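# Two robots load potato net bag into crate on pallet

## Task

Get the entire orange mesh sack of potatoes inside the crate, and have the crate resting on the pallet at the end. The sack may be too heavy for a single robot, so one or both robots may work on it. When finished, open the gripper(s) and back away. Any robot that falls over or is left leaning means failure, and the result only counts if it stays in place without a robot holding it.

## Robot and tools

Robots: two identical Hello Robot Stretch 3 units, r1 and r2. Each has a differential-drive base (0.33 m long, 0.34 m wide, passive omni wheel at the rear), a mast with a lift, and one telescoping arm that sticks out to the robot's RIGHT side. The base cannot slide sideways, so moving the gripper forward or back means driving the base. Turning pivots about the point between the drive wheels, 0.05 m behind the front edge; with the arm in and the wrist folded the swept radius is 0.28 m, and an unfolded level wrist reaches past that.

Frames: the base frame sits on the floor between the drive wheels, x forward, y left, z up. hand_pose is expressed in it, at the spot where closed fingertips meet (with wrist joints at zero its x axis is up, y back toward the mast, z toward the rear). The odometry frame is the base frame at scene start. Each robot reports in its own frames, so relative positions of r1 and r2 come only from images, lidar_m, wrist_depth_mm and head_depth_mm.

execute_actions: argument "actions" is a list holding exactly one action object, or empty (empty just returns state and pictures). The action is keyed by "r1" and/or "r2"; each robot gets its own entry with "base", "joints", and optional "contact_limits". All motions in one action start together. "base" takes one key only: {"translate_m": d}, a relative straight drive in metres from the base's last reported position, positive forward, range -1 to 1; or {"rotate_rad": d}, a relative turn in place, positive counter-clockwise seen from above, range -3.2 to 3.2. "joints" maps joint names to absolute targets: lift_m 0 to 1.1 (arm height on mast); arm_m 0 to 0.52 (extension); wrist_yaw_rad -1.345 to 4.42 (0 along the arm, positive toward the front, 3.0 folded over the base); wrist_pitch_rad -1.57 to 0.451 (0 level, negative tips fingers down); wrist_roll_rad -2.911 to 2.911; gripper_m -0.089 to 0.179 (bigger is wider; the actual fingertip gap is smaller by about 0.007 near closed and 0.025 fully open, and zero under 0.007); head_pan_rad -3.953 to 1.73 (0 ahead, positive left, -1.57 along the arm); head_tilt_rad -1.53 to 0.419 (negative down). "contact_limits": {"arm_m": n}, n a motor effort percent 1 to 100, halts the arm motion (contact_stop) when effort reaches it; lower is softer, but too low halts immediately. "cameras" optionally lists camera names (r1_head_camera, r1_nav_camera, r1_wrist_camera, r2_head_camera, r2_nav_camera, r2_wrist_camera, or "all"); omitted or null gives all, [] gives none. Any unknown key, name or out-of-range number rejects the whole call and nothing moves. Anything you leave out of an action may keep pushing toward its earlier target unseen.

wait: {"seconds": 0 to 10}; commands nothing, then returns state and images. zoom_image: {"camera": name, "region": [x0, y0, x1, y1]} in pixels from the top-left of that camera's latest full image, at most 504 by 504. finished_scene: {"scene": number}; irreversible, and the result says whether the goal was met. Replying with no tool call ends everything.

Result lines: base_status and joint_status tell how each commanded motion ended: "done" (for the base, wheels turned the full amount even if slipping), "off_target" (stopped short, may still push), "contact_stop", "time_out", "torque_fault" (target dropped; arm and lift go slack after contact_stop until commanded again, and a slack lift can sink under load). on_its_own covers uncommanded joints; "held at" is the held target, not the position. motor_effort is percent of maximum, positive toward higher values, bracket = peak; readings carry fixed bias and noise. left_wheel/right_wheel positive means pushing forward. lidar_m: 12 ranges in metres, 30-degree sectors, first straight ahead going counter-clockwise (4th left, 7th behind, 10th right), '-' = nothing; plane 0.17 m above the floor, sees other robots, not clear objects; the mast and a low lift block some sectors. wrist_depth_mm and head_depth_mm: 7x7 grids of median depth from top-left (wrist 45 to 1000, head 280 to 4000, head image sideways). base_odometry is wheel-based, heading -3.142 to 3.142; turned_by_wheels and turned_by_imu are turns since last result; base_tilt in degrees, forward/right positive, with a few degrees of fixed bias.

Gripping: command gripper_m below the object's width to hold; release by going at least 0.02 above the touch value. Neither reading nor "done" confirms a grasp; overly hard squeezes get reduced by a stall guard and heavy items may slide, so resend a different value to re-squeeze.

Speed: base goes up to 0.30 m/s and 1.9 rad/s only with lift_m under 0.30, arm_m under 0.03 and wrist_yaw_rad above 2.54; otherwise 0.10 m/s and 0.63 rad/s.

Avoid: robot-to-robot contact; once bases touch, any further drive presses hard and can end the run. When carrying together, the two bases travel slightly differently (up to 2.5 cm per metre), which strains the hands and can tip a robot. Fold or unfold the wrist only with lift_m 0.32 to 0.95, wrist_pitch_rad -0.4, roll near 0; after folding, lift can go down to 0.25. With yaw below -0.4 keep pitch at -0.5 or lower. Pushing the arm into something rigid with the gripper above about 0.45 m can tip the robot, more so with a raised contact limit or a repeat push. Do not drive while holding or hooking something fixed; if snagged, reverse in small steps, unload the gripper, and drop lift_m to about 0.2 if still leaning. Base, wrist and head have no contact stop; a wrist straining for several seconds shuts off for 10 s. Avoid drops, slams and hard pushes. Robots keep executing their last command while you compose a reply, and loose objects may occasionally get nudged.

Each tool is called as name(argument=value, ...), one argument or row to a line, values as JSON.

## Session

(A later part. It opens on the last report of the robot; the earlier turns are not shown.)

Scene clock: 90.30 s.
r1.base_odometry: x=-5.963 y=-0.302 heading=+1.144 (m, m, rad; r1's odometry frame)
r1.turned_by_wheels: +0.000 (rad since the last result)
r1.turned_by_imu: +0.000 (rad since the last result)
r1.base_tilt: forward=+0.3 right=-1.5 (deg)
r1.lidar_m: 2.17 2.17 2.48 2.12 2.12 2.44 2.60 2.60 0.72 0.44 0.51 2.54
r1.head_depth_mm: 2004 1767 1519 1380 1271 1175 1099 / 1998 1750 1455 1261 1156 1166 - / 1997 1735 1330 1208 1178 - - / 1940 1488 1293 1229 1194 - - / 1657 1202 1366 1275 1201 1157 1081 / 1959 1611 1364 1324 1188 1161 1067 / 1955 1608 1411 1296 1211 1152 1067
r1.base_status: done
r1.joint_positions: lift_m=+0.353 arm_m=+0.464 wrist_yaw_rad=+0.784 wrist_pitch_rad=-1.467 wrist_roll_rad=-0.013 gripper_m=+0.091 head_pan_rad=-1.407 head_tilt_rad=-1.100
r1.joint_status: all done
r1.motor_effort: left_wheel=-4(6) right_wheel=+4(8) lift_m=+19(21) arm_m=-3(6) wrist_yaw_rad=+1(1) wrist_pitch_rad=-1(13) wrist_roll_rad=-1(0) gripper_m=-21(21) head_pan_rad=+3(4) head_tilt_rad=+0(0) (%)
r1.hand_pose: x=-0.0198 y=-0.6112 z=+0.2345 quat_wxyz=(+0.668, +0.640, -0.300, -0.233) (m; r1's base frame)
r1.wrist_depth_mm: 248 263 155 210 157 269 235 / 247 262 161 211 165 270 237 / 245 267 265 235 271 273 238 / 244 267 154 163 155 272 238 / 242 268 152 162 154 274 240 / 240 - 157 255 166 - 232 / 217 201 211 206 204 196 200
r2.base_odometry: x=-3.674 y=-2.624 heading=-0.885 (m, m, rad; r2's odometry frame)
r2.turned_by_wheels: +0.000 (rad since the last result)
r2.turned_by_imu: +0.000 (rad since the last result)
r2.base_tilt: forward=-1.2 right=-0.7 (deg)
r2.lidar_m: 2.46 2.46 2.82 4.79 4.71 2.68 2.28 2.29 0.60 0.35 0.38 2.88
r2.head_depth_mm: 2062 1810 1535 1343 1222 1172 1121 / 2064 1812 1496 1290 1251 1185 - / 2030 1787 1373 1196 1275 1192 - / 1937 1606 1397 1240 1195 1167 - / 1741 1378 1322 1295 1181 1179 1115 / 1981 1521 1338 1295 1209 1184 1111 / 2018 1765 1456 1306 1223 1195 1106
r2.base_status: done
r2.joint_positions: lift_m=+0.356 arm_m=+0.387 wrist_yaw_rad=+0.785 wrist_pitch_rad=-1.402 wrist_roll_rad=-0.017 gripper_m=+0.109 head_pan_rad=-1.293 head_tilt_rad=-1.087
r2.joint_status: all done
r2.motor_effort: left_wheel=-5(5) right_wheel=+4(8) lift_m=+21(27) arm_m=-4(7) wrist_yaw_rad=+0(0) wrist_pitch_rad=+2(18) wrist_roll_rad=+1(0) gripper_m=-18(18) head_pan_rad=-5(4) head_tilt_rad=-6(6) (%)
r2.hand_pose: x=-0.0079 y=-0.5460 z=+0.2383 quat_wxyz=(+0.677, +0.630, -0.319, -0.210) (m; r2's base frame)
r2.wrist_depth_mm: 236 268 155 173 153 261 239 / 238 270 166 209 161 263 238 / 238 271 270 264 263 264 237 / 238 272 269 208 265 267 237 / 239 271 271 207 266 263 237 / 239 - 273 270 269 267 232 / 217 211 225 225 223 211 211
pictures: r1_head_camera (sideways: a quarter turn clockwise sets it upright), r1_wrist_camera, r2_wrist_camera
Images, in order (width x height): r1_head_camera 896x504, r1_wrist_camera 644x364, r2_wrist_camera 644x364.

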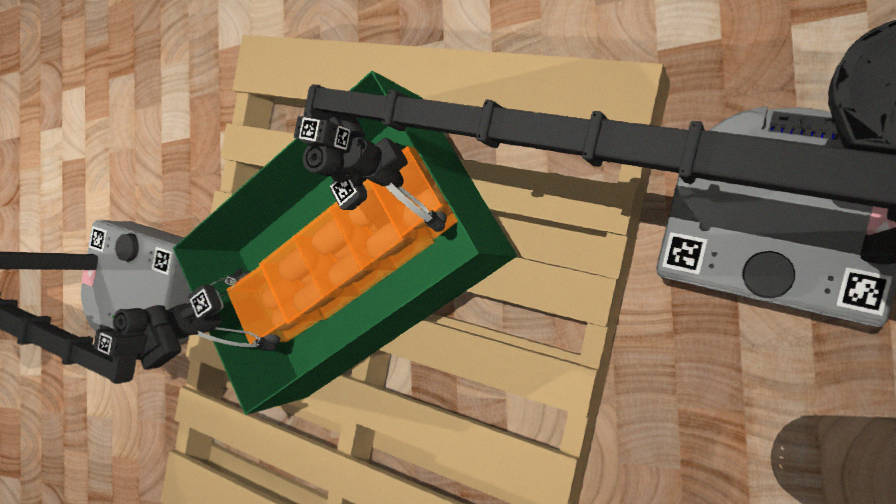

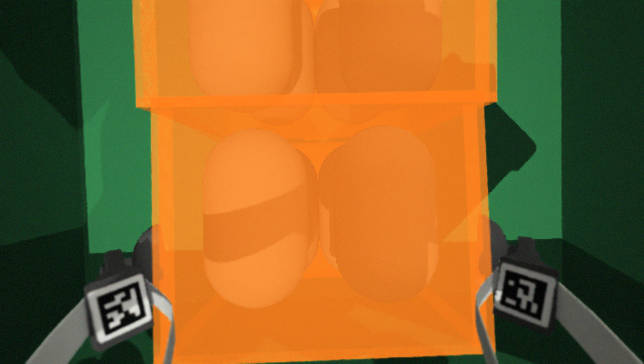

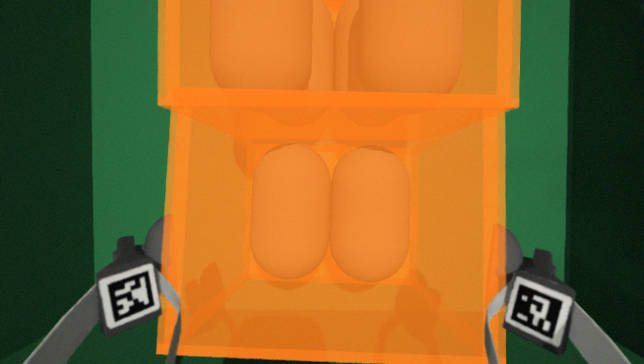

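Bag is flat on the crate floor. Release and retreat.

execute_actions(
  actions=[
    {"r1":{"joints":{"gripper_m":0.179}},"r2":{"joints":{"gripper_m":0.179}}},
  ],
  cameras=[],
)

execute_actions(
  actions=[
    {"r1":{"joints":{"lift_m":0.50}},"r2":{"joints":{"lift_m":0.50}}},
  ],
  cameras=[],
)

execute_actions(
  actions=[
    {"r1":{"base":{"translate_m":0.3},"joints":{"lift_m":0.53,"arm_m":0.0,"head_pan_rad":-1.9}},"r2":{"base":{"translate_m":-0.3},"joints":{"lift_m":0.53,"arm_m":0.0}}},
  ],
  cameras=["r1_head_camera","r2_head_camera"],
)

Scene clock: 91.83 s.
r1.base_odometry: x=-5.963 y=-0.302 heading=+1.144 (m, m, rad; r1's odometry frame)
r1.turned_by_wheels: +0.000 (rad since the last result)
r1.turned_by_imu: +0.000 (rad since the last result)
r1.base_tilt: forward=+0.2 right=-1.6 (deg)
r1.lidar_m: 2.17 2.18 2.47 2.12 2.12 2.43 2.61 2.60 0.72 0.44 0.51 2.54
r1.head_depth_mm: 2018 1756 1520 1369 1266 1174 1095 / 2010 1743 1454 1254 1152 1160 - / 1982 1740 1345 1214 1179 - - / 1936 1490 1303 1224 1192 - - / 1658 1192 1364 1268 1204 1162 1079 / 1947 1608 1356 1327 1195 1156 1070 / 1941 1602 1400 1303 1204 1154 1070
r1.base_status: not commanded
r1.joint_positions: lift_m=+0.353 arm_m=+0.464 wrist_yaw_rad=+0.784 wrist_pitch_rad=-1.474 wrist_roll_rad=-0.013 gripper_m=+0.179 head_pan_rad=-1.407 head_tilt_rad=-1.100
r1.joint_status: all done
r1.motor_effort: left_wheel=-4(5) right_wheel=+4(4) lift_m=+19(19) arm_m=-3(3) wrist_yaw_rad=+1(2) wrist_pitch_rad=+1(3) wrist_roll_rad=-1(1) gripper_m=+0(95) head_pan_rad=+3(3) head_tilt_rad=+0(0) (%)
r1.hand_pose: x=-0.0210 y=-0.6099 z=+0.2345 quat_wxyz=(+0.668, +0.641, -0.298, -0.235) (m; r1's base frame)
r1.wrist_depth_mm: 248 262 154 210 156 269 234 / 245 263 162 210 167 270 237 / 245 265 264 267 267 271 239 / 242 268 156 166 158 274 239 / 243 270 156 165 157 273 239 / 220 270 166 252 243 275 221 / - 204 207 204 201 198 184
r2.base_odometry: x=-3.674 y=-2.624 heading=-0.885 (m, m, rad; r2's odometry frame)
r2.turned_by_wheels: +0.000 (rad since the last result)
r2.turned_by_imu: +0.000 (rad since the last result)
r2.base_tilt: forward=-1.0 right=-0.9 (deg)
r2.lidar_m: 2.47 2.46 2.82 4.81 4.70 2.68 2.29 2.28 0.60 0.35 0.38 2.88
r2.head_depth_mm: 2073 1803 1529 1350 1223 1171 1122 / 2049 1796 1491 1286 1254 1181 - / 2040 1792 1383 1206 1265 1196 - / 1965 1613 1389 1246 1194 1170 - / 1731 1379 1321 1292 1185 1191 1114 / 1973 1530 1326 1298 1211 1184 1109 / 2010 1763 1457 1306 1223 1192 1112
r2.base_status: not commanded
r2.joint_positions: lift_m=+0.356 arm_m=+0.387 wrist_yaw_rad=+0.785 wrist_pitch_rad=-1.406 wrist_roll_rad=-0.017 gripper_m=+0.179 head_pan_rad=-1.293 head_tilt_rad=-1.087
r2.joint_status: all done
r2.motor_effort: left_wheel=-5(5) right_wheel=+4(4) lift_m=+22(22) arm_m=-4(4) wrist_yaw_rad=+0(0) wrist_pitch_rad=+3(6) wrist_roll_rad=+1(0) gripper_m=+1(85) head_pan_rad=-5(5) head_tilt_rad=-7(6) (%)
r2.hand_pose: x=-0.0086 y=-0.5454 z=+0.2382 quat_wxyz=(+0.676, +0.630, -0.318, -0.211) (m; r2's base frame)
r2.wrist_depth_mm: 237 269 154 173 153 264 236 / 238 269 167 211 161 263 237 / 239 269 268 266 265 264 237 / 240 273 269 211 265 265 238 / 237 273 270 213 266 265 239 / 217 272 274 271 270 267 217 / 208 222 223 224 223 224 -
pictures: none
No camera images: the call's "cameras" was empty. Leave "cameras" out to get every camera's image.

Scene clock: 94.00 s.
r1.base_odometry: x=-5.963 y=-0.302 heading=+1.144 (m, m, rad; r1's odometry frame)
r1.turned_by_wheels: +0.000 (rad since the last result)
r1.turned_by_imu: +0.000 (rad since the last result)
r1.base_tilt: forward=+0.4 right=-1.6 (deg)
r1.lidar_m: 2.18 2.18 2.48 2.12 2.12 2.44 2.60 2.60 0.72 0.44 0.51 2.54
r1.head_depth_mm: 2010 1771 1547 1374 1269 1173 1099 / 2001 1784 1268 1317 1191 1163 1098 / 1982 1744 1373 1211 1181 1198 - / 1928 1463 1297 1225 1196 - - / 1011 1356 1368 1266 1210 1158 1077 / 1885 1612 1359 1323 1191 1157 1071 / 1944 1601 1408 1294 1207 1157 1066
r1.base_status: not commanded
r1.joint_positions: lift_m=+0.500 arm_m=+0.464 wrist_yaw_rad=+0.784 wrist_pitch_rad=-1.473 wrist_roll_rad=-0.013 gripper_m=+0.179 head_pan_rad=-1.407 head_tilt_rad=-1.100
r1.joint_status: all done
r1.motor_effort: left_wheel=-5(5) right_wheel=+4(4) lift_m=+27(27) arm_m=-3(3) wrist_yaw_rad=+1(1) wrist_pitch_rad=+1(1) wrist_roll_rad=+0(1) gripper_m=+0(1) head_pan_rad=+4(3) head_tilt_rad=+0(0) (%)
r1.hand_pose: x=-0.0209 y=-0.6100 z=+0.3811 quat_wxyz=(+0.668, +0.640, -0.298, -0.235) (m; r1's base frame)
r1.wrist_depth_mm: 247 360 410 355 410 345 259 / 247 356 409 307 413 348 261 / 251 358 413 360 417 348 262 / 249 354 417 304 420 352 263 / 250 377 413 372 422 380 265 / 328 308 300 295 288 284 564 / - 444 420 543 433 432 563
r2.base_odometry: x=-3.674 y=-2.624 heading=-0.885 (m, m, rad; r2's odometry frame)
r2.turned_by_wheels: +0.000 (rad since the last result)
r2.turned_by_imu: +0.000 (rad since the last result)
r2.base_tilt: forward=-1.1 right=-0.8 (deg)
r2.lidar_m: 2.47 2.46 2.82 4.81 4.72 2.66 2.29 2.29 0.60 0.35 0.38 2.90
r2.head_depth_mm: 2062 1801 1518 1336 1213 1152 1122 / 2055 1803 1624 1240 1185 - - / 2048 1794 1375 1241 1272 1199 - / 1955 1612 1391 1245 1201 1172 - / 2037 1578 1333 1297 1179 1186 1115 / 923 1584 1339 1299 1206 1183 1109 / 2009 1775 1443 1306 1221 1198 1109
r2.base_status: not commanded
r2.joint_positions: lift_m=+0.500 arm_m=+0.387 wrist_yaw_rad=+0.785 wrist_pitch_rad=-1.405 wrist_roll_rad=-0.017 gripper_m=+0.179 head_pan_rad=-1.293 head_tilt_rad=-1.087
r2.joint_status: all done
r2.motor_effort: left_wheel=-5(5) right_wheel=+4(4) lift_m=+31(33) arm_m=-4(4) wrist_yaw_rad=+0(0) wrist_pitch_rad=+3(3) wrist_roll_rad=+1(0) gripper_m=+1(0) head_pan_rad=-5(4) head_tilt_rad=-6(6) (%)
r2.hand_pose: x=-0.0085 y=-0.5455 z=+0.3818 quat_wxyz=(+0.676, +0.630, -0.318, -0.211) (m; r2's base frame)
r2.wrist_depth_mm: 258 337 417 351 403 364 252 / 257 338 418 302 405 365 248 / 257 341 412 358 405 361 248 / 258 336 413 353 412 361 250 / 252 360 416 413 413 388 249 / 552 323 324 331 329 331 228 / 556 253 257 256 253 254 -
pictures: none
No camera images: the call's "cameras" was empty. Leave "cameras" out to get every camera's image.

Scene clock: 98.60 s.
r1.base_odometry: x=-5.839 y=-0.029 heading=+1.144 (m, m, rad; r1's odometry frame)
r1.turned_by_wheels: +0.000 (rad since the last result)
r1.turned_by_imu: +0.001 (rad since the last result)
r1.base_tilt: forward=+0.3 right=-1.6 (deg)
r1.lidar_m: 1.88 1.88 2.16 2.21 2.20 2.53 2.89 2.89 0.49 0.54 3.86 2.20
r1.head_depth_mm: 2001 1757 1570 1329 1250 1198 - / 2005 1741 1390 1329 1249 1183 - / 1985 1632 1318 1256 1239 - - / 1972 1737 1308 1231 1228 - - / 1974 1723 1325 1221 1176 1160 1071 / 1953 1705 1342 1301 1151 1138 1071 / 1942 1700 1444 1304 1194 1127 1067
r1.base_status: done
r1.joint_positions: lift_m=+0.530 arm_m=+0.000 wrist_yaw_rad=+0.784 wrist_pitch_rad=-1.473 wrist_roll_rad=-0.013 gripper_m=+0.179 head_pan_rad=-1.893 head_tilt_rad=-1.100
r1.joint_status: all done
r1.motor_effort: left_wheel=-5(6) right_wheel=+3(9) lift_m=+27(35) arm_m=-4(2) wrist_yaw_rad=+1(1) wrist_pitch_rad=+1(1) wrist_roll_rad=-1(1) gripper_m=+1(0) head_pan_rad=-3(36) head_tilt_rad=+1(0) (%)
r1.hand_pose: x=-0.0208 y=-0.1462 z=+0.4111 quat_wxyz=(+0.668, +0.640, -0.298, -0.235) (m; r1's base frame)
r1.wrist_depth_mm: 558 557 467 441 576 448 405 / 566 562 560 562 450 579 405 / 560 567 568 529 453 463 404 / 562 571 575 573 509 459 478 / 576 574 575 - 574 459 467 / 571 577 - - 587 559 579 / - - - - 594 591 482
r2.base_odometry: x=-3.864 y=-2.391 heading=-0.885 (m, m, rad; r2's odometry frame)
r2.turned_by_wheels: +0.000 (rad since the last result)
r2.turned_by_imu: +0.002 (rad since the last result)
r2.base_tilt: forward=-1.1 right=-0.9 (deg)
r2.lidar_m: 2.75 2.75 3.12 5.00 4.11 2.34 2.00 2.00 2.29 0.59 0.51 0.51
r2.head_depth_mm: 2047 1811 1500 1348 1228 1203 1122 / 2046 1800 1531 1363 1225 - - / 2048 1783 1514 1340 1198 - - / 1739 1645 1470 1282 1275 1202 - / 1740 1626 1376 1247 1273 1190 1111 / 2027 1590 1404 1224 1169 1192 1108 / 2005 1603 1342 1286 1172 1196 1110
r2.base_status: done
r2.joint_positions: lift_m=+0.530 arm_m=+0.000 wrist_yaw_rad=+0.785 wrist_pitch_rad=-1.404 wrist_roll_rad=-0.017 gripper_m=+0.179 head_pan_rad=-1.293 head_tilt_rad=-1.087
r2.joint_status: all done
r2.motor_effort: left_wheel=-3(9) right_wheel=+3(5) lift_m=+30(32) arm_m=-4(5) wrist_yaw_rad=+0(0) wrist_pitch_rad=+2(3) wrist_roll_rad=+1(1) gripper_m=+0(1) head_pan_rad=-4(5) head_tilt_rad=-6(7) (%)
r2.hand_pose: x=-0.0084 y=-0.1587 z=+0.4118 quat_wxyz=(+0.676, +0.630, -0.318, -0.211) (m; r2's base frame)
r2.wrist_depth_mm: 574 567 540 459 433 436 523 / 576 583 563 443 548 435 539 / 585 569 564 557 440 550 438 / 562 581 559 557 451 530 436 / 577 585 577 - 569 449 443 / 586 584 - - 551 538 559 / 583 581 - - 580 564 -
pictures: r1_head_camera (sideways: a quarter turn clockwise sets it upright), r2_head_camera (sideways: a quarter turn clockwise sets it upright)
Images, in order (width x height): r1_head_camera 896x504, r2_head_camera 896x504.

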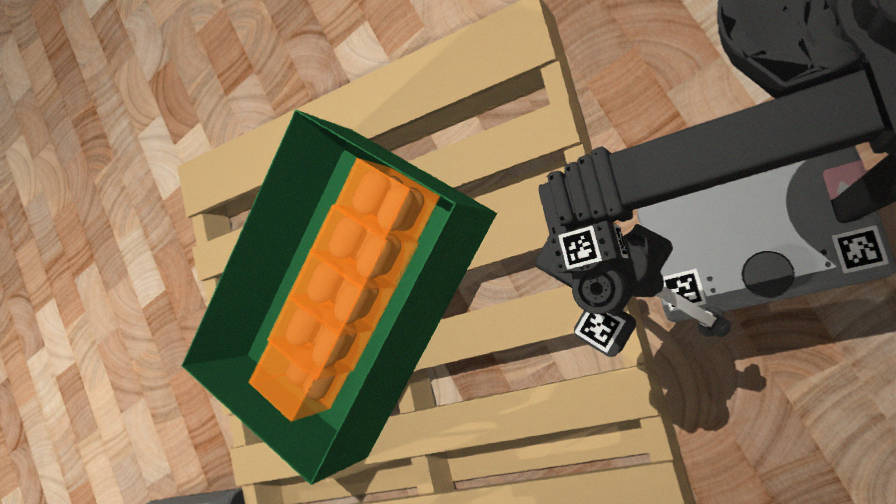

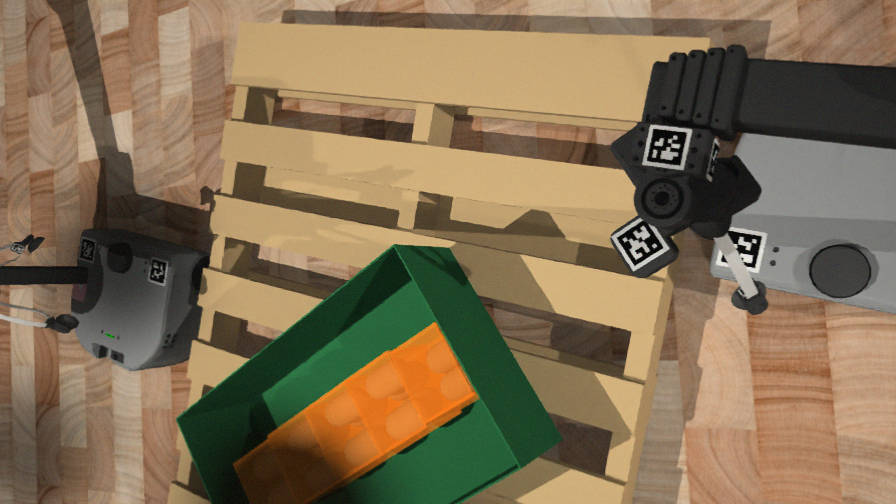

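The bag is in the crate, and both robots are clear.

finished_scene(
  scene=2,
)

The scene is finished: the task was done.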